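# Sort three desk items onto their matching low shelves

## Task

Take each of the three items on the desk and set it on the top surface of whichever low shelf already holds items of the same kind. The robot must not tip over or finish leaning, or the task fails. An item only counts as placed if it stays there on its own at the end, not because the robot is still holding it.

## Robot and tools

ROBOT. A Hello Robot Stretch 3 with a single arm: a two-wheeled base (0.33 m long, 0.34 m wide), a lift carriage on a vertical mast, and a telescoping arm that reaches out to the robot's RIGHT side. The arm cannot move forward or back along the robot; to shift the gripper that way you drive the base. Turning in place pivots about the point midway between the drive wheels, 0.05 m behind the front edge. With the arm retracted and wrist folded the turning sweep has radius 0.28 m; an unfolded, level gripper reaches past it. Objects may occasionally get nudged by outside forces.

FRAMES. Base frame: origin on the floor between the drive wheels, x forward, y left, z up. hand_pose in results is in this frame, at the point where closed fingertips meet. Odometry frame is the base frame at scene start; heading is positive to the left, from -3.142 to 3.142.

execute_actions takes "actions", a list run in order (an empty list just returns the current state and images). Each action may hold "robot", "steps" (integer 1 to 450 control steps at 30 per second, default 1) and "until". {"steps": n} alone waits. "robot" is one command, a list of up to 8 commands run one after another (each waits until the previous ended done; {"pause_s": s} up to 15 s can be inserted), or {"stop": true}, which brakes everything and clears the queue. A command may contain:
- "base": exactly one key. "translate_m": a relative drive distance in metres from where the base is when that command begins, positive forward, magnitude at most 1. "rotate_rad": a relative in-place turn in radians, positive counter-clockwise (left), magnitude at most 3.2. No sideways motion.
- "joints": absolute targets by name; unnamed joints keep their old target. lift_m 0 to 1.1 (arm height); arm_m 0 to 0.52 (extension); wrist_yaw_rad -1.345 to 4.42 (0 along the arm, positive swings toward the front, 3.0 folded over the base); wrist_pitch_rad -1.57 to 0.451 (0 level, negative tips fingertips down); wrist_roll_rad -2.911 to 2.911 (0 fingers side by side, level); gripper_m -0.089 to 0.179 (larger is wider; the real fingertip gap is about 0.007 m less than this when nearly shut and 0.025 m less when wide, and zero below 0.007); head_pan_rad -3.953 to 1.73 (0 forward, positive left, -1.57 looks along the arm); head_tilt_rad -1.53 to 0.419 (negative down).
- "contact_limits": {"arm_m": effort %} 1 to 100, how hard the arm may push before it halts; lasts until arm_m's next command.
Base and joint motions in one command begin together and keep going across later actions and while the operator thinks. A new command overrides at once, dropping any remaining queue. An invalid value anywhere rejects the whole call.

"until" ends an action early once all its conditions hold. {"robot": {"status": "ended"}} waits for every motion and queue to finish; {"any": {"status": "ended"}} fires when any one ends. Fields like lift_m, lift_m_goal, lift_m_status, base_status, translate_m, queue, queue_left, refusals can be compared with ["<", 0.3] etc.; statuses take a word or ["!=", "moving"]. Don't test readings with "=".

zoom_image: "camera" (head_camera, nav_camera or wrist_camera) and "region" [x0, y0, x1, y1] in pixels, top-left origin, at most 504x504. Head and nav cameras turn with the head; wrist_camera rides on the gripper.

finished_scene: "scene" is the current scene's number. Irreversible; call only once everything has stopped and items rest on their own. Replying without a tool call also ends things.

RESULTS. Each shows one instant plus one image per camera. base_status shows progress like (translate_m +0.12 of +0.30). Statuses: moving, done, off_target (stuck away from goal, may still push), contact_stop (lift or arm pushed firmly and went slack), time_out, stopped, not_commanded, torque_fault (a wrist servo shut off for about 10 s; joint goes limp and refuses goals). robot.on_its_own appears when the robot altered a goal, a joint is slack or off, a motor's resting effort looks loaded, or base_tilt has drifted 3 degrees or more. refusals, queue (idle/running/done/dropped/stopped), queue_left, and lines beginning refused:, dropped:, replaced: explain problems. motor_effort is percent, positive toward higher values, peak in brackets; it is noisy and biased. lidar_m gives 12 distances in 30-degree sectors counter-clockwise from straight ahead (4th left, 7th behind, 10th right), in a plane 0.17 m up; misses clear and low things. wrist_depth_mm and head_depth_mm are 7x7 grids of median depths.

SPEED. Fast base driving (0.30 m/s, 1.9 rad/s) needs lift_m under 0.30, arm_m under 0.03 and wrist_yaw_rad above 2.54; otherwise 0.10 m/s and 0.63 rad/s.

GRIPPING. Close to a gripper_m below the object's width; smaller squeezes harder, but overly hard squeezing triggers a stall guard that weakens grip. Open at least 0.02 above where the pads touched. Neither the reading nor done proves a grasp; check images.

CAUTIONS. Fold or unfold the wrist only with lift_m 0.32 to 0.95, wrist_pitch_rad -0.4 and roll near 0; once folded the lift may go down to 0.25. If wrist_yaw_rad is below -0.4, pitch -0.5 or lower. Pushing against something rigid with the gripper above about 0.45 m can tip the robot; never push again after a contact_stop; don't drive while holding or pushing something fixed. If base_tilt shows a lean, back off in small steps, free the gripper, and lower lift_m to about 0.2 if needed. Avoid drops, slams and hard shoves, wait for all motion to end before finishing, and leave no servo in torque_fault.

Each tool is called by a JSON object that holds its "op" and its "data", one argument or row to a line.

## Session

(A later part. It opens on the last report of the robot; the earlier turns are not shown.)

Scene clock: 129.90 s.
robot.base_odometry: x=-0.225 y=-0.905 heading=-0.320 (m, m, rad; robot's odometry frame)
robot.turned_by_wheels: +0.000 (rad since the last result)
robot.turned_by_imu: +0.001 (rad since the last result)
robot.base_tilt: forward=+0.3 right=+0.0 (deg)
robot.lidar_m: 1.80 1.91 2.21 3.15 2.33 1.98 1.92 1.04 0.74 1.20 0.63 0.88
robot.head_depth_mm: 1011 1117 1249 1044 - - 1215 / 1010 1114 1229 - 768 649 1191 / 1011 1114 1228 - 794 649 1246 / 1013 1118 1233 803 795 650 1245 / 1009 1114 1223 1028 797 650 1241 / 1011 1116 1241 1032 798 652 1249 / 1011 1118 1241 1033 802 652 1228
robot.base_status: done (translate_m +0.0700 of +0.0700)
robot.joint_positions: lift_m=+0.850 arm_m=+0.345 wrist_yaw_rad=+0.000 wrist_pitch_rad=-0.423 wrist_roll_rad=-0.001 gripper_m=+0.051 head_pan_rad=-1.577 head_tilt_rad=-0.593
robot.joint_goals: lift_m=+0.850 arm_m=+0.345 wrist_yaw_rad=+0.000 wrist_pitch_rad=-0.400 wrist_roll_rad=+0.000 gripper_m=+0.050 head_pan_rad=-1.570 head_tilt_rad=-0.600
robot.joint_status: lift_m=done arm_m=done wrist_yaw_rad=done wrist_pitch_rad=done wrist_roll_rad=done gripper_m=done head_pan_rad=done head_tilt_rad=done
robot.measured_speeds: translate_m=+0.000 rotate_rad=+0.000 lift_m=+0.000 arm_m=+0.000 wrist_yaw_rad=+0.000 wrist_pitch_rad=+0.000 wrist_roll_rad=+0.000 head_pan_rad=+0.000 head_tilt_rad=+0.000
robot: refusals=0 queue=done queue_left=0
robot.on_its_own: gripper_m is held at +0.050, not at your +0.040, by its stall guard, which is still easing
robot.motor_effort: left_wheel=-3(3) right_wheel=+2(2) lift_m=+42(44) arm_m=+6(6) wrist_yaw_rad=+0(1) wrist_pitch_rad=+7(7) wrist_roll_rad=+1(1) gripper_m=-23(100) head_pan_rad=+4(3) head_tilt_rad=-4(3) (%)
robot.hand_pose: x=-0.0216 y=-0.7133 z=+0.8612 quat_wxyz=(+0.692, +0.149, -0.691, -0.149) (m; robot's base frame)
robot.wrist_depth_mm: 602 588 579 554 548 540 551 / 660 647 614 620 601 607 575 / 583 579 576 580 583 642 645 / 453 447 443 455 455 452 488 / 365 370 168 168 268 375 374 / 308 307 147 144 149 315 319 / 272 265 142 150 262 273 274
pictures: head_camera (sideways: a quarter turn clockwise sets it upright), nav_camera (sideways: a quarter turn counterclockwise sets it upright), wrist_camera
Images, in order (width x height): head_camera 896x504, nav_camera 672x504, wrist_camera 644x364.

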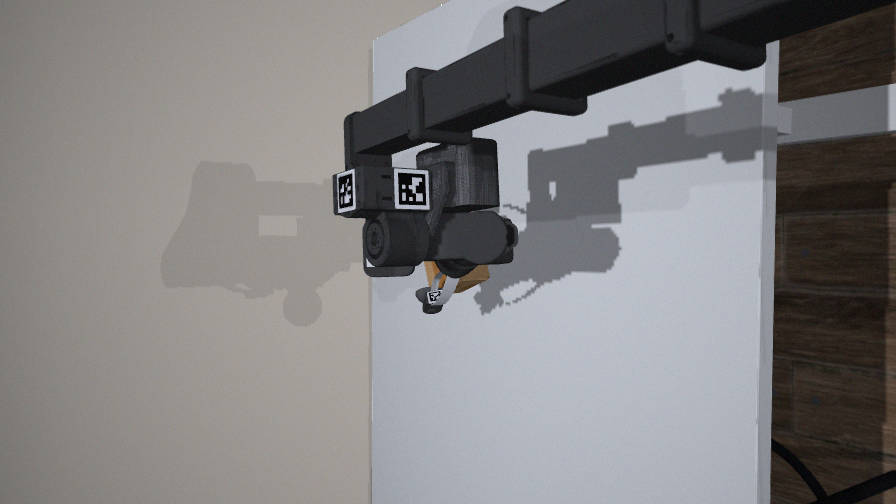

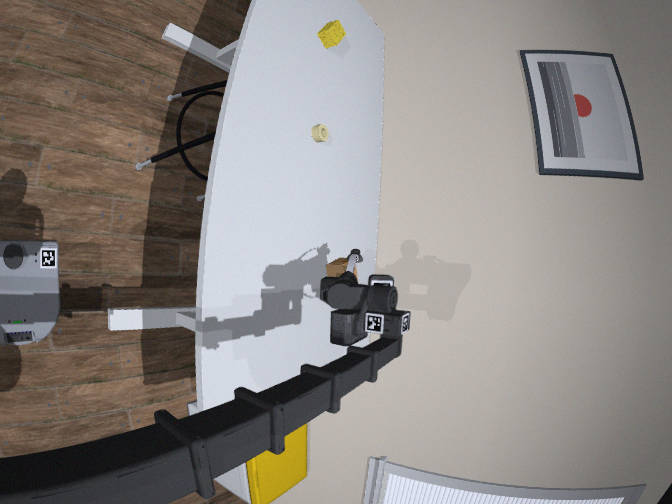

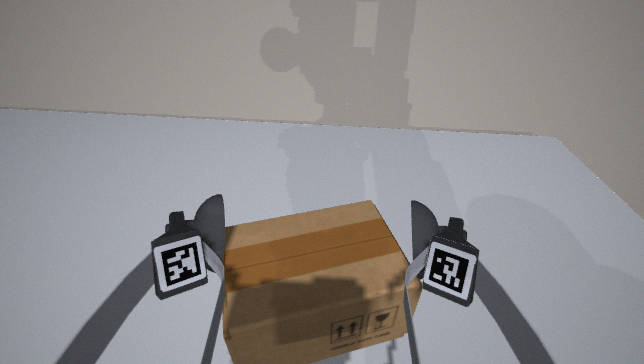

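{"op": "execute_actions", "data": {
  "actions": [
    {"robot": [{"joints": {"arm_m": 0.0,"head_pan_rad":-1.0}},{"base":{"rotate_rad":1.155}},{"base":{"translate_m":1.0}},{"base":{"translate_m":1.0}},{"base":{"translate_m":0.3}},{"base":{"rotate_rad":0.416}}], "steps": 450, "until": {"robot": {"status": "ended"}}},
    {"steps": 450, "until": {"robot": {"status": "ended"}}},
    {"steps": 450, "until": {"robot": {"status": "ended"}}}
  ]
}}

Scene clock: 186.47 s.
robot.base_odometry: x=+1.319 y=+0.800 heading=+1.251 (m, m, rad; robot's odometry frame)
robot.turned_by_wheels: +1.571 (rad since the last result)
robot.turned_by_imu: +1.556 (rad since the last result)
robot.base_tilt: forward=+0.2 right=+0.0 (deg)
robot.lidar_m: 1.04 1.12 1.55 2.36 2.91 3.00 2.66 1.35 0.68 0.67 0.60 0.98
robot.head_depth_mm: 827 901 989 1085 916 817 953 / 873 955 1056 1140 938 997 1121 / 922 1015 1127 1189 948 1079 1170 / 979 1079 1210 1223 1015 1169 1224 / 1040 1157 1313 1229 1207 1347 1251 / 1110 1246 1429 1234 1261 1409 1247 / 1194 1349 1560 1530 1597 1480 1254
robot.base_status: done (rotate_rad +0.4159 of +0.4160)
robot.joint_positions: lift_m=+0.850 arm_m=+0.000 wrist_yaw_rad=+0.000 wrist_pitch_rad=-0.424 wrist_roll_rad=-0.001 gripper_m=+0.051 head_pan_rad=-1.007 head_tilt_rad=-0.593
robot.joint_goals: lift_m=+0.850 arm_m=+0.000 wrist_yaw_rad=+0.000 wrist_pitch_rad=-0.400 wrist_roll_rad=+0.000 gripper_m=+0.050 head_pan_rad=-1.000 head_tilt_rad=-0.600
robot.joint_status: lift_m=done arm_m=done wrist_yaw_rad=done wrist_pitch_rad=done wrist_roll_rad=done gripper_m=done head_pan_rad=done head_tilt_rad=done
robot.measured_speeds: translate_m=+0.000 rotate_rad=+0.000 lift_m=+0.000 arm_m=+0.000 wrist_yaw_rad=+0.000 wrist_pitch_rad=+0.000 wrist_roll_rad=+0.000 head_pan_rad=+0.000 head_tilt_rad=+0.000
robot: refusals=0 queue=done queue_left=0
robot.on_its_own: gripper_m is held at +0.050, not at your +0.040, by its stall guard, which is not easing now
robot.motor_effort: left_wheel=-3(9) right_wheel=+2(6) lift_m=+43(43) arm_m=-4(3) wrist_yaw_rad=+0(0) wrist_pitch_rad=+7(7) wrist_roll_rad=+1(1) gripper_m=-23(24) head_pan_rad=+3(37) head_tilt_rad=-3(4) (%)
robot.hand_pose: x=-0.0216 y=-0.3690 z=+0.8611 quat_wxyz=(+0.692, +0.149, -0.690, -0.149) (m; robot's base frame)
robot.wrist_depth_mm: 699 704 698 693 669 644 651 / 774 768 763 743 735 729 719 / 830 830 800 800 808 801 787 / 636 646 610 652 625 685 850 / 541 520 167 169 344 529 960 / 774 767 148 144 149 567 - / 687 719 143 150 640 664 -
pictures: head_camera (sideways: a quarter turn clockwise sets it upright), nav_camera (sideways: a quarter turn counterclockwise sets it upright), wrist_camera
Images, in order (width x height): head_camera 896x504, nav_camera 672x504, wrist_camera 644x364.

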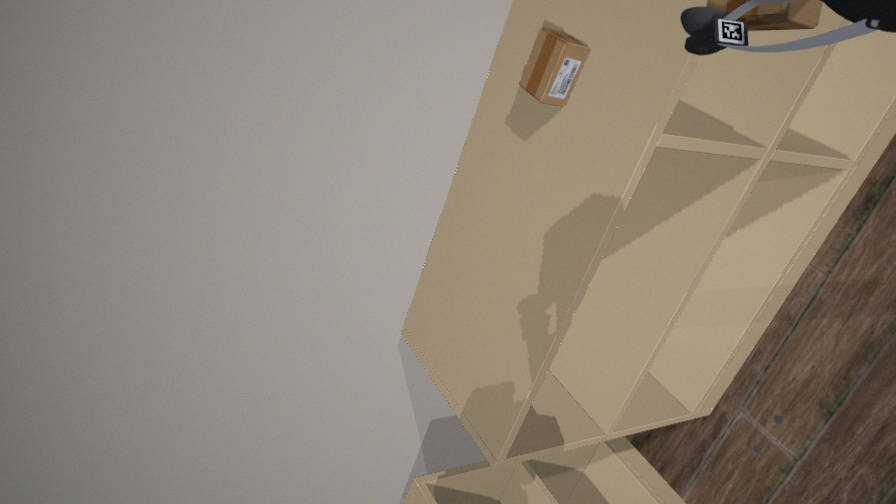

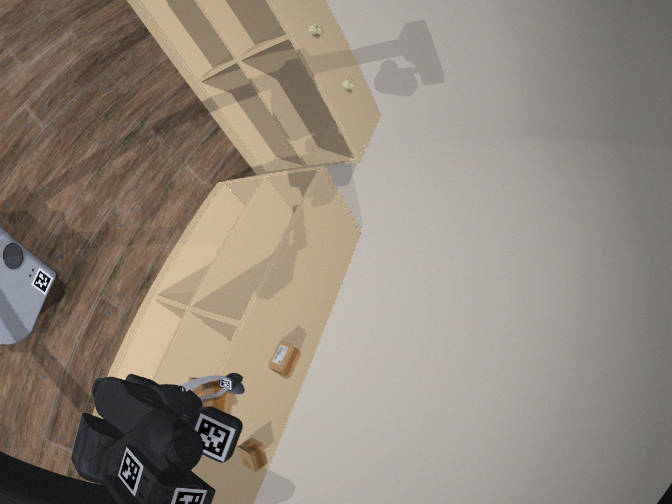

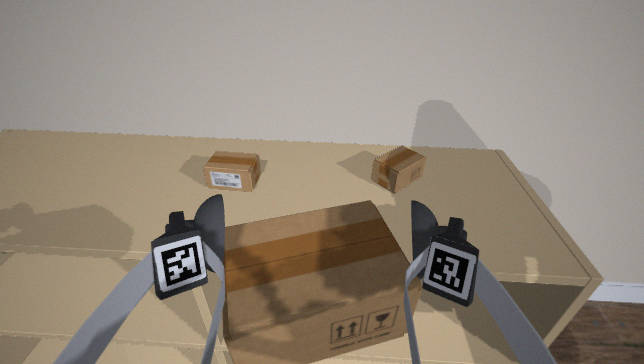

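{"op": "execute_actions", "data": {
  "actions": [
    {"robot": [{"base":{"translate_m":0.38},"joints":{"head_pan_rad":-1.4}},{"joints": {"arm_m": 0.38}},{"joints": {"lift_m": 0.72}}], "steps": 450, "until": {"robot": {"status": "ended"}}}
  ]
}}

Scene clock: 207.10 s.
robot.base_odometry: x=+1.438 y=+1.160 heading=+1.251 (m, m, rad; robot's odometry frame)
robot.turned_by_wheels: +0.000 (rad since the last result)
robot.turned_by_imu: +0.002 (rad since the last result)
robot.base_tilt: forward=+0.2 right=+0.0 (deg)
robot.lidar_m: 0.67 0.79 1.31 2.39 2.89 3.34 3.06 0.95 0.60 0.73 0.72 0.67
robot.head_depth_mm: 803 884 984 1085 - 941 1103 / 817 900 1005 1102 890 1028 1134 / 829 917 1022 1129 920 1049 1169 / 844 935 1048 1144 949 1053 1192 / 858 952 1067 1167 949 1111 1201 / 874 970 1091 1205 956 1106 1202 / 890 988 1114 1265 1416 1375 1250
robot.base_status: done (translate_m +0.3800 of +0.3800)
robot.joint_positions: lift_m=+0.720 arm_m=+0.380 wrist_yaw_rad=+0.000 wrist_pitch_rad=-0.424 wrist_roll_rad=-0.001 gripper_m=+0.051 head_pan_rad=-1.393 head_tilt_rad=-0.593
robot.joint_goals: lift_m=+0.720 arm_m=+0.380 wrist_yaw_rad=+0.000 wrist_pitch_rad=-0.400 wrist_roll_rad=+0.000 gripper_m=+0.050 head_pan_rad=-1.400 head_tilt_rad=-0.600
robot.joint_status: lift_m=done arm_m=done wrist_yaw_rad=done wrist_pitch_rad=done wrist_roll_rad=done gripper_m=done head_pan_rad=done head_tilt_rad=done
robot.measured_speeds: translate_m=+0.000 rotate_rad=+0.000 lift_m=+0.000 arm_m=+0.000 wrist_yaw_rad=+0.000 wrist_pitch_rad=+0.000 wrist_roll_rad=+0.000 head_pan_rad=+0.000 head_tilt_rad=+0.000
robot: refusals=0 queue=done queue_left=0
robot.on_its_own: gripper_m is held at +0.050, not at your +0.040, by its stall guard, which is not easing now
robot.motor_effort: left_wheel=-3(6) right_wheel=+2(6) lift_m=+29(41) arm_m=+6(7) wrist_yaw_rad=+0(0) wrist_pitch_rad=+7(7) wrist_roll_rad=+1(1) gripper_m=-24(23) head_pan_rad=-4(31) head_tilt_rad=-3(3) (%)
robot.hand_pose: x=-0.0216 y=-0.7482 z=+0.7315 quat_wxyz=(+0.692, +0.149, -0.690, -0.149) (m; robot's base frame)
robot.wrist_depth_mm: 353 347 343 342 340 329 322 / 386 381 377 368 366 361 356 / 434 429 418 404 405 395 386 / 415 418 444 441 441 433 427 / 336 335 168 169 256 345 343 / 285 285 148 144 149 256 231 / 255 247 143 150 244 243 209
pictures: head_camera (sideways: a quarter turn clockwise sets it upright), nav_camera (sideways: a quarter turn counterclockwise sets it upright), wrist_camera
Images, in order (width x height): head_camera 896x504, nav_camera 672x504, wrist_camera 644x364.

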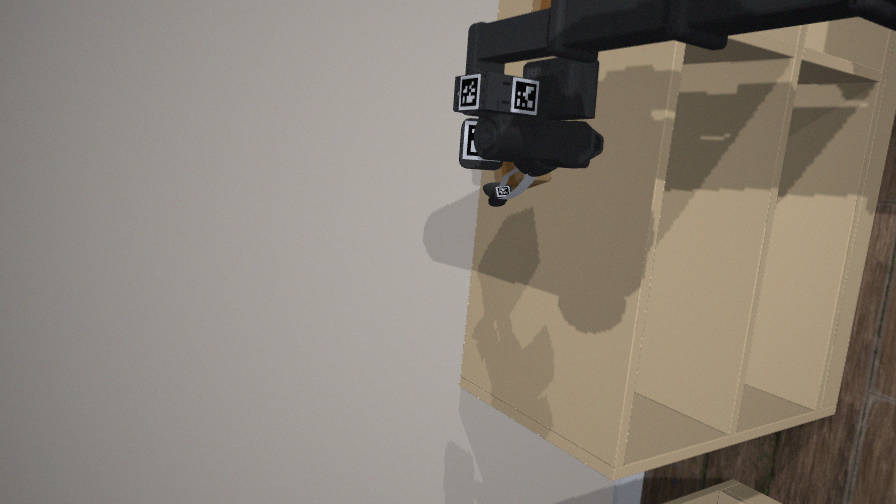

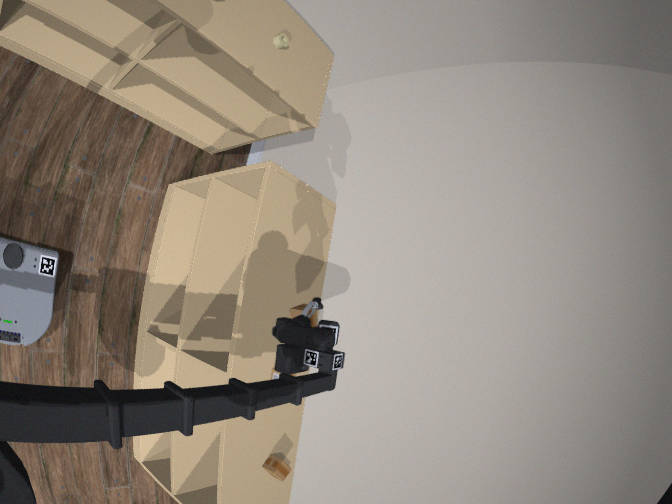

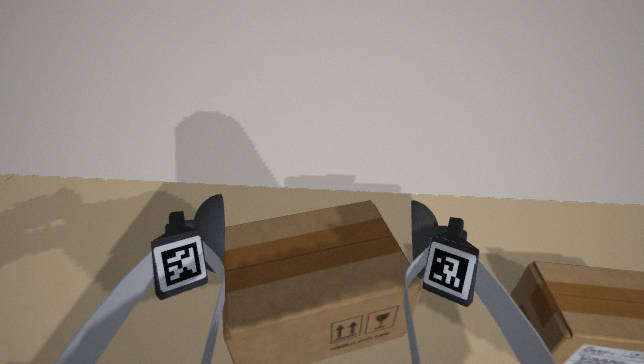

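{"op": "execute_actions", "data": {
  "actions": [
    {"robot": [{"base":{"translate_m":0.06},"joints":{"arm_m":0.33}},{"joints": {"lift_m": 0.645}}], "steps": 450, "until": {"robot": {"status": "ended"}}}
  ]
}}

Scene clock: 216.77 s.
robot.base_odometry: x=+1.457 y=+1.217 heading=+1.251 (m, m, rad; robot's odometry frame)
robot.turned_by_wheels: +0.000 (rad since the last result)
robot.turned_by_imu: +0.001 (rad since the last result)
robot.base_tilt: forward=+0.3 right=+0.0 (deg)
robot.lidar_m: 0.65 0.74 1.28 2.34 2.47 3.41 3.12 1.00 0.62 0.99 0.69 0.61
robot.head_depth_mm: 807 887 984 1086 976 - 1119 / 818 902 1005 1113 1009 1039 1143 / 831 921 1026 1128 981 1051 1166 / 846 936 1049 1143 948 1050 1193 / 861 953 1066 1172 953 1113 1194 / 874 970 1091 1238 957 1079 1224 / 891 992 1120 1280 1481 1353 1252
robot.base_status: done (translate_m +0.0600 of +0.0600)
robot.joint_positions: lift_m=+0.645 arm_m=+0.330 wrist_yaw_rad=+0.000 wrist_pitch_rad=-0.414 wrist_roll_rad=-0.001 gripper_m=+0.051 head_pan_rad=-1.393 head_tilt_rad=-0.593
robot.joint_goals: lift_m=+0.645 arm_m=+0.330 wrist_yaw_rad=+0.000 wrist_pitch_rad=-0.400 wrist_roll_rad=+0.000 gripper_m=+0.050 head_pan_rad=-1.400 head_tilt_rad=-0.600
robot.joint_status: lift_m=done arm_m=done wrist_yaw_rad=done wrist_pitch_rad=done wrist_roll_rad=done gripper_m=done head_pan_rad=done head_tilt_rad=done
robot.measured_speeds: translate_m=+0.000 rotate_rad=+0.000 lift_m=+0.000 arm_m=+0.000 wrist_yaw_rad=+0.000 wrist_pitch_rad=+0.000 wrist_roll_rad=+0.000 head_pan_rad=+0.000 head_tilt_rad=+0.000
robot: refusals=0 queue=done queue_left=0
robot.on_its_own: gripper_m is held at +0.050, not at your +0.040, by its stall guard, which is not easing now
robot.motor_effort: left_wheel=-3(6) right_wheel=+2(6) lift_m=+27(29) arm_m=-4(3) wrist_yaw_rad=-1(0) wrist_pitch_rad=+4(7) wrist_roll_rad=+1(1) gripper_m=-24(24) head_pan_rad=-4(4) head_tilt_rad=-4(3) (%)
robot.hand_pose: x=-0.0216 y=-0.7002 z=+0.6589 quat_wxyz=(+0.693, +0.145, -0.691, -0.146) (m; robot's base frame)
robot.wrist_depth_mm: 400 399 385 384 385 372 374 / 442 436 429 422 414 408 406 / 377 373 378 389 384 388 432 / 291 296 294 294 300 296 260 / 237 237 168 169 207 244 236 / 199 199 147 142 148 205 206 / 177 173 139 148 168 175 176
pictures: head_camera (sideways: a quarter turn clockwise sets it upright), nav_camera (sideways: a quarter turn counterclockwise sets it upright), wrist_camera
Images, in order (width x height): head_camera 896x504, nav_camera 672x504, wrist_camera 644x364.

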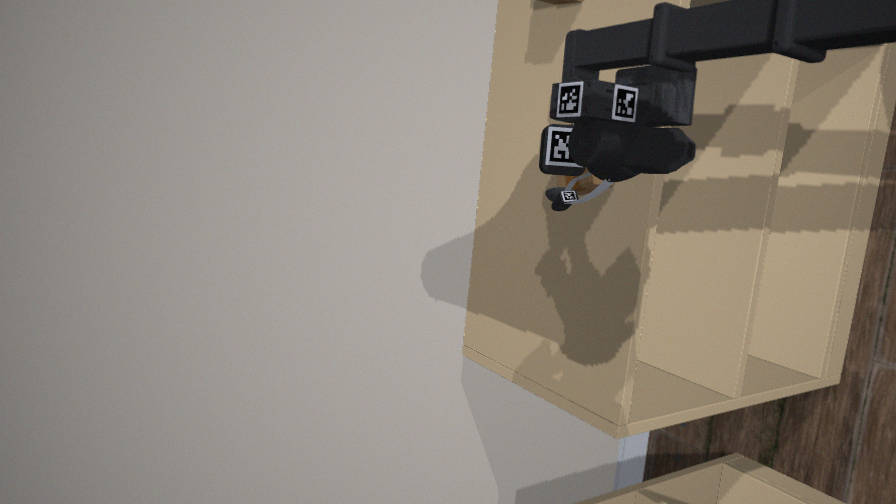

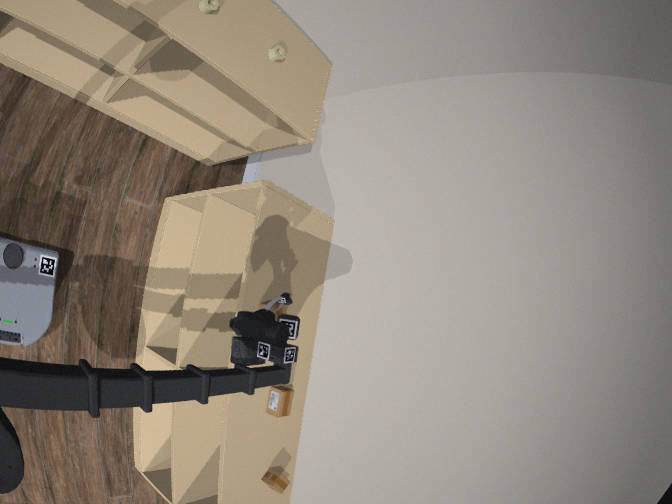

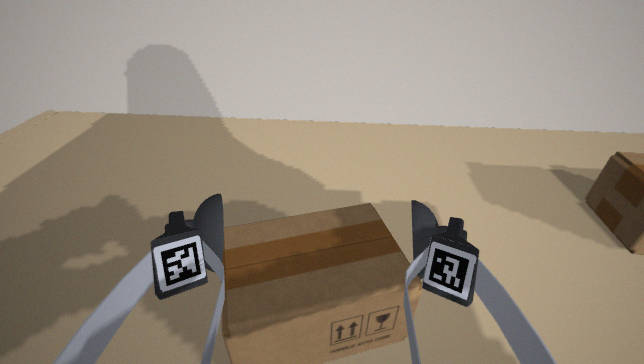

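{"op": "execute_actions", "data": {
  "actions": [
    {"robot": [{"joints":{"gripper_m":0.179}},{"joints": {"lift_m": 0.78}},{"joints": {"arm_m": 0.0,"wrist_roll_rad":0.0,"wrist_pitch_rad":-0.4}},{"joints": {"wrist_yaw_rad": 3.0,"gripper_m":0.05}},{"joints": {"lift_m": 0.27},"base":{"rotate_rad":2.947}},{"base":{"translate_m":1.0}},{"base":{"translate_m":1.0}},{"base":{"translate_m":0.59}}], "steps": 450, "until": {"robot": {"status": "ended"}}},
    {"steps": 450, "until": {"robot": {"status": "ended"}}},
    {"robot": [{"joints": {"lift_m": 0.9,"head_pan_rad":-1.57},"base":{"rotate_rad":1.765}},{"joints": {"wrist_yaw_rad": 0.0,"gripper_m":0.15}}], "steps": 450, "until": {"robot": {"status": "ended"}}}
  ]
}}

Scene clock: 267.63 s.
robot.base_odometry: x=+0.182 y=-1.037 heading=-0.321 (m, m, rad; robot's odometry frame)
robot.turned_by_wheels: +4.712 (rad since the last result)
robot.turned_by_imu: +4.658 (rad since the last result)
robot.base_tilt: forward=+0.2 right=-0.1 (deg)
robot.lidar_m: 1.42 1.51 1.97 3.12 3.01 2.38 2.31 1.30 0.94 0.53 0.67 1.48
robot.head_depth_mm: 1039 1145 1266 1019 791 - - / 1038 1149 1267 1022 819 666 - / 1036 1146 1258 1024 822 - - / 1032 1141 1255 1026 821 686 1196 / 1032 1140 1250 1030 811 685 1247 / 1028 1139 1248 1037 798 687 1196 / 1025 1132 1243 1030 799 689 1251
robot.base_status: done (rotate_rad +1.7649 of +1.7650)
robot.joint_positions: lift_m=+0.900 arm_m=+0.000 wrist_yaw_rad=+0.002 wrist_pitch_rad=-0.416 wrist_roll_rad=-0.001 gripper_m=+0.150 head_pan_rad=-1.563 head_tilt_rad=-0.593
robot.joint_goals: lift_m=+0.900 arm_m=+0.000 wrist_yaw_rad=+0.000 wrist_pitch_rad=-0.400 wrist_roll_rad=+0.000 gripper_m=+0.150 head_pan_rad=-1.570 head_tilt_rad=-0.600
robot.joint_status: lift_m=done arm_m=done wrist_yaw_rad=done wrist_pitch_rad=done wrist_roll_rad=done gripper_m=done head_pan_rad=done head_tilt_rad=done
robot.measured_speeds: translate_m=+0.000 rotate_rad=+0.000 lift_m=+0.000 arm_m=+0.000 wrist_yaw_rad=+0.000 wrist_pitch_rad=+0.000 wrist_roll_rad=+0.000 head_pan_rad=+0.000 head_tilt_rad=+0.000
robot: refusals=0 queue=done queue_left=0
robot.motor_effort: left_wheel=-3(13) right_wheel=+2(7) lift_m=+42(43) arm_m=-4(2) wrist_yaw_rad=-2(4) wrist_pitch_rad=+5(6) wrist_roll_rad=+1(1) gripper_m=+0(99) head_pan_rad=-3(22) head_tilt_rad=-3(4) (%)
robot.hand_pose: x=-0.0211 y=-0.3699 z=+0.9128 quat_wxyz=(+0.693, +0.147, -0.691, -0.146) (m; robot's base frame)
robot.wrist_depth_mm: 943 905 905 911 905 881 861 / 987 963 975 996 981 953 - / 692 685 706 707 724 739 723 / 538 543 554 561 550 562 558 / 433 458 446 451 455 466 452 / 375 363 379 373 374 - 383 / 345 336 337 328 324 327 330
pictures: head_camera (sideways: a quarter turn clockwise sets it upright), nav_camera (sideways: a quarter turn counterclockwise sets it upright), wrist_camera
Images, in order (width x height): head_camera 896x504, nav_camera 672x504, wrist_camera 644x364.

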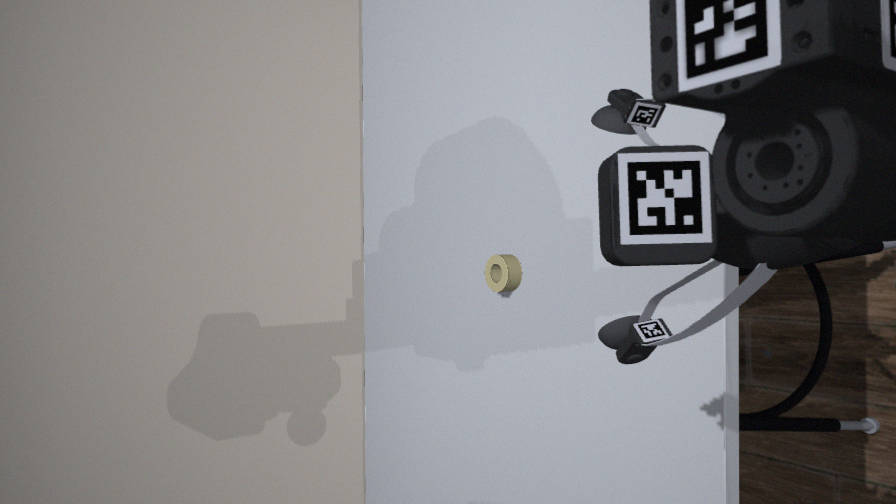

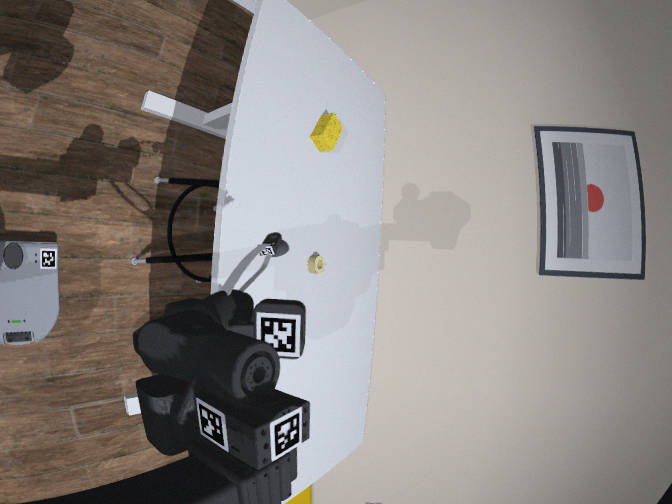

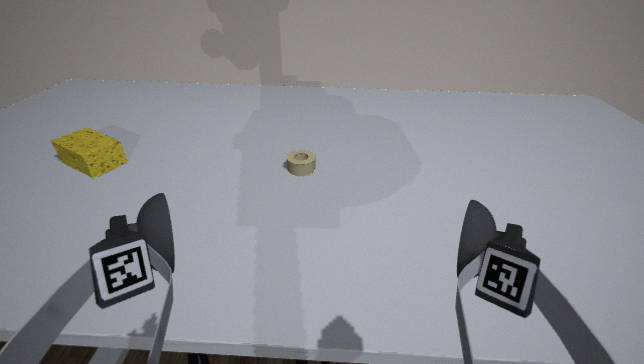

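{"op": "execute_actions", "data": {
  "actions": [
    {"robot": [{"base":{"translate_m":0.033},"joints":{"arm_m":0.27,"lift_m":0.80,"gripper_m":0.12}},{"joints": {"lift_m": 0.755}}], "steps": 450, "until": {"robot": {"status": "ended"}}}
  ]
}}

Scene clock: 280.83 s.
robot.base_odometry: x=+0.213 y=-1.047 heading=-0.321 (m, m, rad; robot's odometry frame)
robot.turned_by_wheels: +0.000 (rad since the last result)
robot.turned_by_imu: +0.001 (rad since the last result)
robot.base_tilt: forward=+0.3 right=+0.0 (deg)
robot.lidar_m: 1.39 1.47 1.96 3.11 3.03 2.42 2.34 1.33 0.96 0.53 0.66 1.45
robot.head_depth_mm: 1040 1150 1272 1022 793 683 - / 1037 1148 1262 1023 - 683 1247 / 1035 1143 1255 1046 - 675 1246 / 1030 1145 1259 1028 785 685 1195 / 1028 1139 1258 1029 795 686 1251 / 1028 1136 1251 1033 799 688 1224 / 1029 1131 1251 1030 801 688 1252
robot.base_status: done (translate_m +0.0330 of +0.0330)
robot.joint_positions: lift_m=+0.755 arm_m=+0.270 wrist_yaw_rad=+0.001 wrist_pitch_rad=-0.416 wrist_roll_rad=-0.001 gripper_m=+0.120 head_pan_rad=-1.563 head_tilt_rad=-0.593
robot.joint_goals: lift_m=+0.755 arm_m=+0.270 wrist_yaw_rad=+0.000 wrist_pitch_rad=-0.400 wrist_roll_rad=+0.000 gripper_m=+0.120 head_pan_rad=-1.570 head_tilt_rad=-0.600
robot.joint_status: lift_m=done arm_m=done wrist_yaw_rad=done wrist_pitch_rad=done wrist_roll_rad=done gripper_m=done head_pan_rad=done head_tilt_rad=done
robot.measured_speeds: translate_m=+0.000 rotate_rad=+0.000 lift_m=+0.000 arm_m=+0.000 wrist_yaw_rad=+0.000 wrist_pitch_rad=+0.000 wrist_roll_rad=+0.000 head_pan_rad=+0.000 head_tilt_rad=+0.000
robot: refusals=0 queue=done queue_left=0
robot.motor_effort: left_wheel=-2(5) right_wheel=+2(6) lift_m=+28(41) arm_m=+6(8) wrist_yaw_rad=-1(2) wrist_pitch_rad=+5(5) wrist_roll_rad=+1(1) gripper_m=-1(97) head_pan_rad=-4(3) head_tilt_rad=-3(3) (%)
robot.hand_pose: x=-0.0214 y=-0.6392 z=+0.7683 quat_wxyz=(+0.693, +0.147, -0.691, -0.146) (m; robot's base frame)
robot.wrist_depth_mm: 661 661 647 651 665 644 652 / 521 531 536 541 547 557 571 / 371 377 376 382 388 392 385 / 290 291 293 269 298 300 300 / 236 241 238 241 240 244 242 / 200 193 200 202 202 211 205 / - 173 173 175 174 176 175
pictures: head_camera (sideways: a quarter turn clockwise sets it upright), nav_camera (sideways: a quarter turn counterclockwise sets it upright), wrist_camera
Images, in order (width x height): head_camera 896x504, nav_camera 672x504, wrist_camera 644x364.

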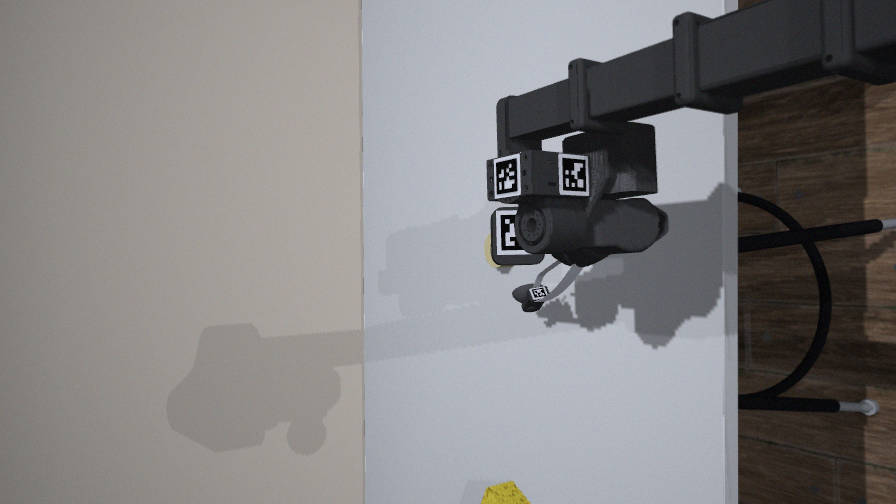

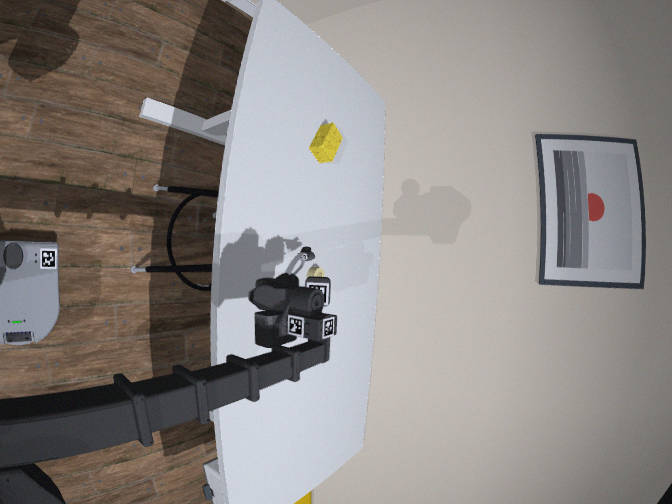

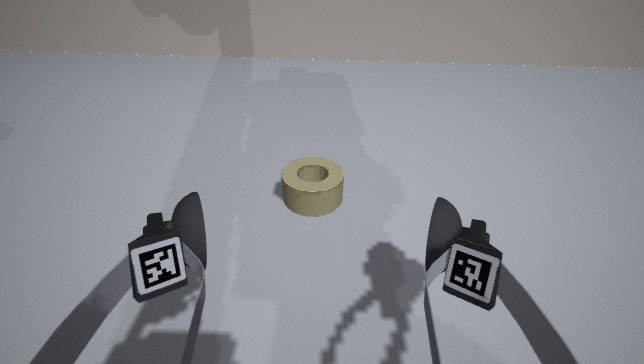

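{"op": "execute_actions", "data": {
  "actions": [
    {"robot": [{"joints":{"arm_m":0.335,"lift_m":0.748}}], "steps": 450, "until": {"robot": {"status": "ended"}}}
  ]
}}

Scene clock: 289.93 s.
robot.base_odometry: x=+0.213 y=-1.047 heading=-0.321 (m, m, rad; robot's odometry frame)
robot.turned_by_wheels: +0.000 (rad since the last result)
robot.turned_by_imu: +0.001 (rad since the last result)
robot.base_tilt: forward=+0.3 right=-0.1 (deg)
robot.lidar_m: 1.39 1.47 1.96 3.10 3.01 2.42 2.33 1.33 0.96 0.53 0.65 1.44
robot.head_depth_mm: 1040 1150 1268 1023 793 684 - / 1039 1148 1259 1066 - 694 1239 / 1037 1147 1259 1115 736 685 1244 / 1032 1141 1259 1073 748 685 1197 / 1033 1137 1253 1029 797 685 1247 / 1029 1138 1251 1033 798 687 1224 / 1027 1137 1245 1031 801 688 1256
robot.base_status: done (translate_m +0.0330 of +0.0330)
robot.joint_positions: lift_m=+0.748 arm_m=+0.335 wrist_yaw_rad=+0.001 wrist_pitch_rad=-0.416 wrist_roll_rad=-0.001 gripper_m=+0.120 head_pan_rad=-1.563 head_tilt_rad=-0.593
robot.joint_goals: lift_m=+0.748 arm_m=+0.335 wrist_yaw_rad=+0.000 wrist_pitch_rad=-0.400 wrist_roll_rad=+0.000 gripper_m=+0.120 head_pan_rad=-1.570 head_tilt_rad=-0.600
robot.joint_status: lift_m=done arm_m=done wrist_yaw_rad=done wrist_pitch_rad=done wrist_roll_rad=done gripper_m=done head_pan_rad=done head_tilt_rad=done
robot.measured_speeds: translate_m=+0.000 rotate_rad=+0.000 lift_m=+0.000 arm_m=+0.000 wrist_yaw_rad=+0.000 wrist_pitch_rad=+0.000 wrist_roll_rad=+0.000 head_pan_rad=+0.000 head_tilt_rad=+0.000
robot: refusals=0 queue=done queue_left=0
robot.motor_effort: left_wheel=-2(2) right_wheel=+2(2) lift_m=+28(28) arm_m=+6(7) wrist_yaw_rad=-1(1) wrist_pitch_rad=+5(5) wrist_roll_rad=+1(1) gripper_m=+0(1) head_pan_rad=-3(3) head_tilt_rad=-4(3) (%)
robot.hand_pose: x=-0.0214 y=-0.7042 z=+0.7613 quat_wxyz=(+0.693, +0.147, -0.691, -0.146) (m; robot's base frame)
robot.wrist_depth_mm: 605 599 598 604 598 569 570 / 491 507 509 519 531 534 531 / 356 361 355 365 367 368 374 / 272 276 278 282 283 286 287 / 225 229 227 207 230 231 233 / 190 185 192 192 194 200 197 / - 166 166 166 167 168 169
pictures: head_camera (sideways: a quarter turn clockwise sets it upright), nav_camera (sideways: a quarter turn counterclockwise sets it upright), wrist_camera
Images, in order (width x height): head_camera 896x504, nav_camera 672x504, wrist_camera 644x364.

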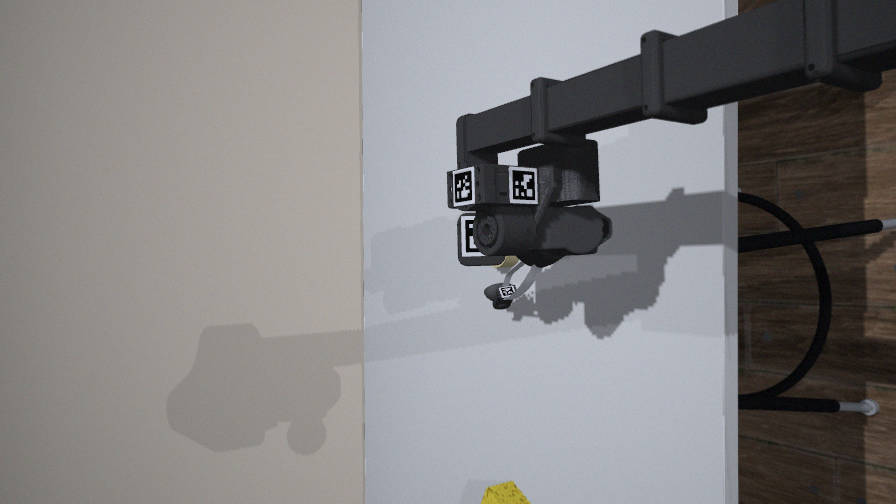

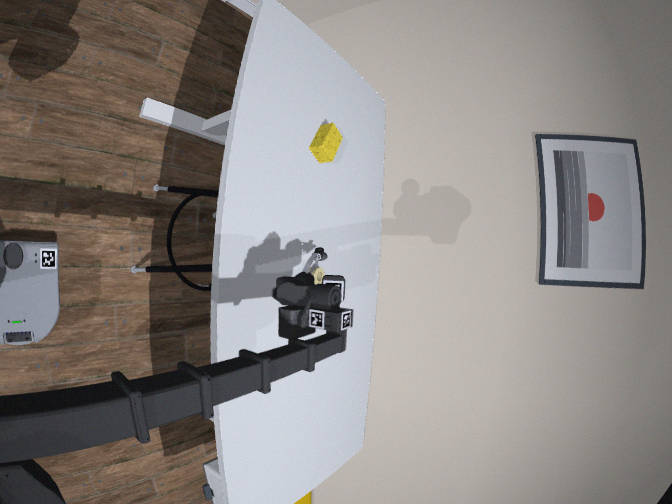

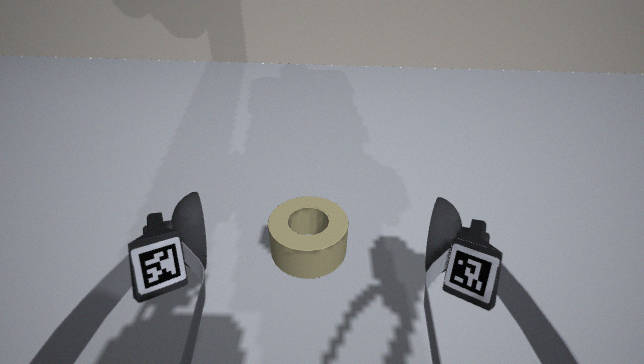

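{"op": "execute_actions", "data": {
  "actions": [
    {"robot": [{"joints":{"lift_m":0.738}},{"joints":{"gripper_m":0.01}},{"pause_s":0.5},{"joints":{"lift_m":0.85}}], "steps": 450, "until": {"robot": {"status": "ended"}}}
  ]
}}

Scene clock: 297.30 s.
robot.base_odometry: x=+0.213 y=-1.047 heading=-0.321 (m, m, rad; robot's odometry frame)
robot.turned_by_wheels: +0.000 (rad since the last result)
robot.turned_by_imu: +0.001 (rad since the last result)
robot.base_tilt: forward=+0.2 right=+0.0 (deg)
robot.lidar_m: 1.39 1.47 1.96 3.10 3.03 2.41 2.33 1.33 0.96 0.53 0.66 1.45
robot.head_depth_mm: 1041 1151 1264 1061 - - 1222 / 1037 1148 1260 - 780 683 1241 / 1030 1143 1256 - 794 685 1250 / 1031 1136 1259 1005 795 687 1195 / 1030 1136 1252 1033 798 686 1241 / 1027 1139 1253 1036 798 689 1223 / 1025 1130 1246 1030 799 687 1253
robot.base_status: done (translate_m +0.0330 of +0.0330)
robot.joint_positions: lift_m=+0.850 arm_m=+0.335 wrist_yaw_rad=+0.001 wrist_pitch_rad=-0.416 wrist_roll_rad=-0.001 gripper_m=+0.010 head_pan_rad=-1.563 head_tilt_rad=-0.593
robot.joint_goals: lift_m=+0.850 arm_m=+0.335 wrist_yaw_rad=+0.000 wrist_pitch_rad=-0.400 wrist_roll_rad=+0.000 gripper_m=+0.010 head_pan_rad=-1.570 head_tilt_rad=-0.600
robot.joint_status: lift_m=done arm_m=done wrist_yaw_rad=done wrist_pitch_rad=done wrist_roll_rad=done gripper_m=done head_pan_rad=done head_tilt_rad=done
robot.measured_speeds: translate_m=+0.000 rotate_rad=+0.000 lift_m=+0.000 arm_m=+0.000 wrist_yaw_rad=+0.000 wrist_pitch_rad=+0.000 wrist_roll_rad=+0.000 head_pan_rad=+0.000 head_tilt_rad=+0.000
robot: refusals=0 queue=done queue_left=0
robot.motor_effort: left_wheel=-3(2) right_wheel=+2(2) lift_m=+42(44) arm_m=+6(6) wrist_yaw_rad=+0(1) wrist_pitch_rad=+5(5) wrist_roll_rad=+1(1) gripper_m=+0(98) head_pan_rad=-4(4) head_tilt_rad=-2(3) (%)
robot.hand_pose: x=-0.0214 y=-0.7042 z=+0.8628 quat_wxyz=(+0.693, +0.147, -0.691, -0.146) (m; robot's base frame)
robot.wrist_depth_mm: 610 607 603 586 583 586 577 / 670 653 657 650 657 647 640 / 578 578 597 615 605 608 596 / 446 456 458 466 457 469 473 / 366 374 373 - 375 379 382 / 308 311 306 291 316 319 317 / 267 268 271 263 270 272 275
pictures: head_camera (sideways: a quarter turn clockwise sets it upright), nav_camera (sideways: a quarter turn counterclockwise sets it upright), wrist_camera
Images, in order (width x height): head_camera 896x504, nav_camera 672x504, wrist_camera 644x364.

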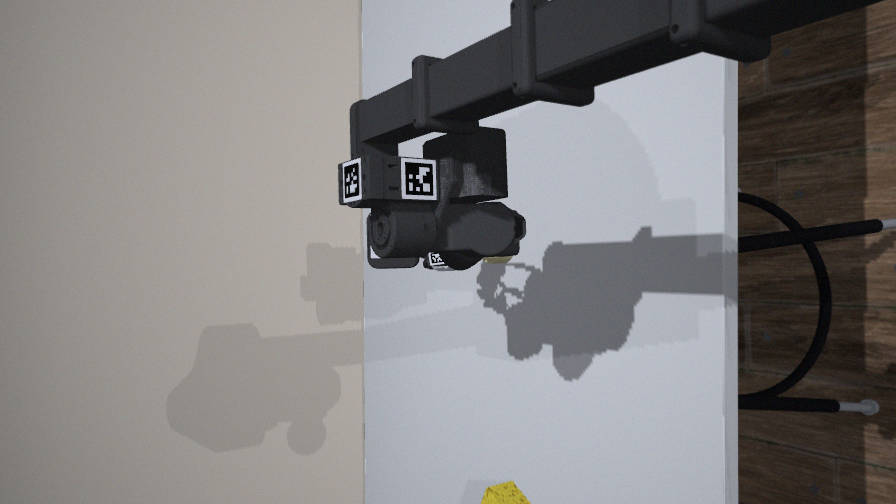

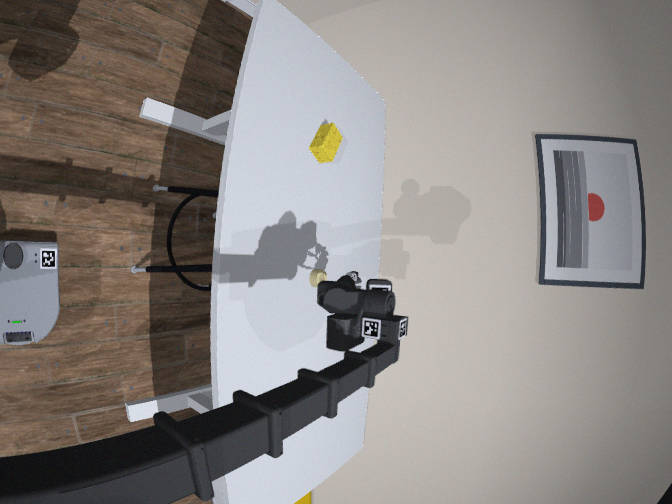

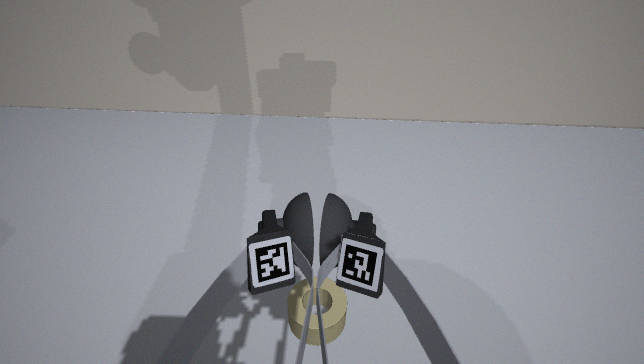

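{"op": "execute_actions", "data": {
  "actions": [
    {"robot": [{"joints":{"gripper_m":0.09,"arm_m":0.30}},{"joints":{"lift_m":0.735}}], "steps": 450, "until": {"robot": {"status": "ended"}}}
  ]
}}

Scene clock: 325.20 s.
robot.base_odometry: x=+0.213 y=-1.047 heading=-0.321 (m, m, rad; robot's odometry frame)
robot.turned_by_wheels: +0.000 (rad since the last result)
robot.turned_by_imu: +0.001 (rad since the last result)
robot.base_tilt: forward=+0.2 right=+0.0 (deg)
robot.lidar_m: 1.39 1.47 1.96 3.11 3.02 2.42 2.33 1.33 0.96 0.53 0.66 1.45
robot.head_depth_mm: 1039 1156 1271 1020 793 682 - / 1037 1152 1261 1022 - 684 1240 / 1037 1143 1261 1071 - 685 1244 / 1034 1143 1253 1032 771 686 1193 / 1035 1137 1252 1031 797 686 1246 / 1029 1136 1250 1033 798 687 1222 / 1025 1134 1243 1032 798 689 1256
robot.base_status: done (translate_m +0.0330 of +0.0330)
robot.joint_positions: lift_m=+0.735 arm_m=+0.300 wrist_yaw_rad=+0.001 wrist_pitch_rad=-0.416 wrist_roll_rad=-0.001 gripper_m=+0.090 head_pan_rad=-1.563 head_tilt_rad=-0.593
robot.joint_goals: lift_m=+0.735 arm_m=+0.300 wrist_yaw_rad=+0.000 wrist_pitch_rad=-0.400 wrist_roll_rad=+0.000 gripper_m=+0.090 head_pan_rad=-1.570 head_tilt_rad=-0.600
robot.joint_status: lift_m=done arm_m=done wrist_yaw_rad=done wrist_pitch_rad=done wrist_roll_rad=done gripper_m=done head_pan_rad=done head_tilt_rad=done
robot.measured_speeds: translate_m=+0.000 rotate_rad=+0.000 lift_m=+0.000 arm_m=+0.000 wrist_yaw_rad=+0.000 wrist_pitch_rad=+0.000 wrist_roll_rad=+0.000 head_pan_rad=+0.000 head_tilt_rad=+0.000
robot: refusals=0 queue=done queue_left=0
robot.motor_effort: left_wheel=-2(3) right_wheel=+2(2) lift_m=+28(42) arm_m=-4(6) wrist_yaw_rad=+0(1) wrist_pitch_rad=+5(5) wrist_roll_rad=+1(1) gripper_m=+0(95) head_pan_rad=-4(3) head_tilt_rad=-3(3) (%)
robot.hand_pose: x=-0.0214 y=-0.6699 z=+0.7483 quat_wxyz=(+0.693, +0.147, -0.691, -0.146) (m; robot's base frame)
robot.wrist_depth_mm: 623 628 643 626 626 621 614 / 463 470 481 481 485 491 491 / 330 329 335 334 339 340 348 / 254 255 259 236 260 262 264 / 207 208 210 212 220 211 213 / 175 175 174 178 173 179 181 / 154 152 153 154 153 153 155
pictures: head_camera (sideways: a quarter turn clockwise sets it upright), nav_camera (sideways: a quarter turn counterclockwise sets it upright), wrist_camera
Images, in order (width x height): head_camera 896x504, nav_camera 672x504, wrist_camera 644x364.

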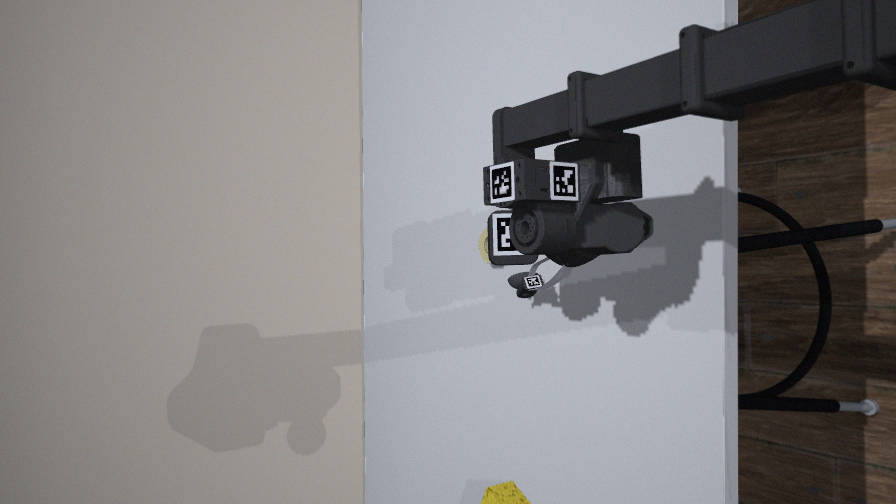

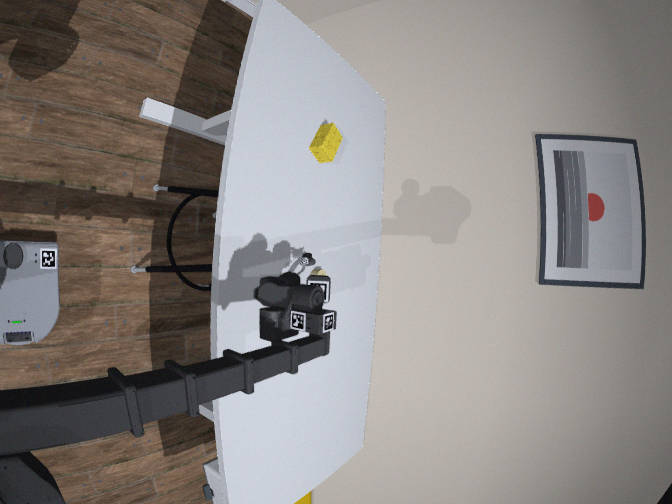

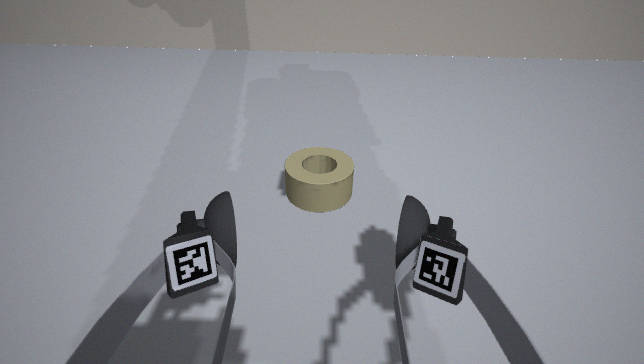

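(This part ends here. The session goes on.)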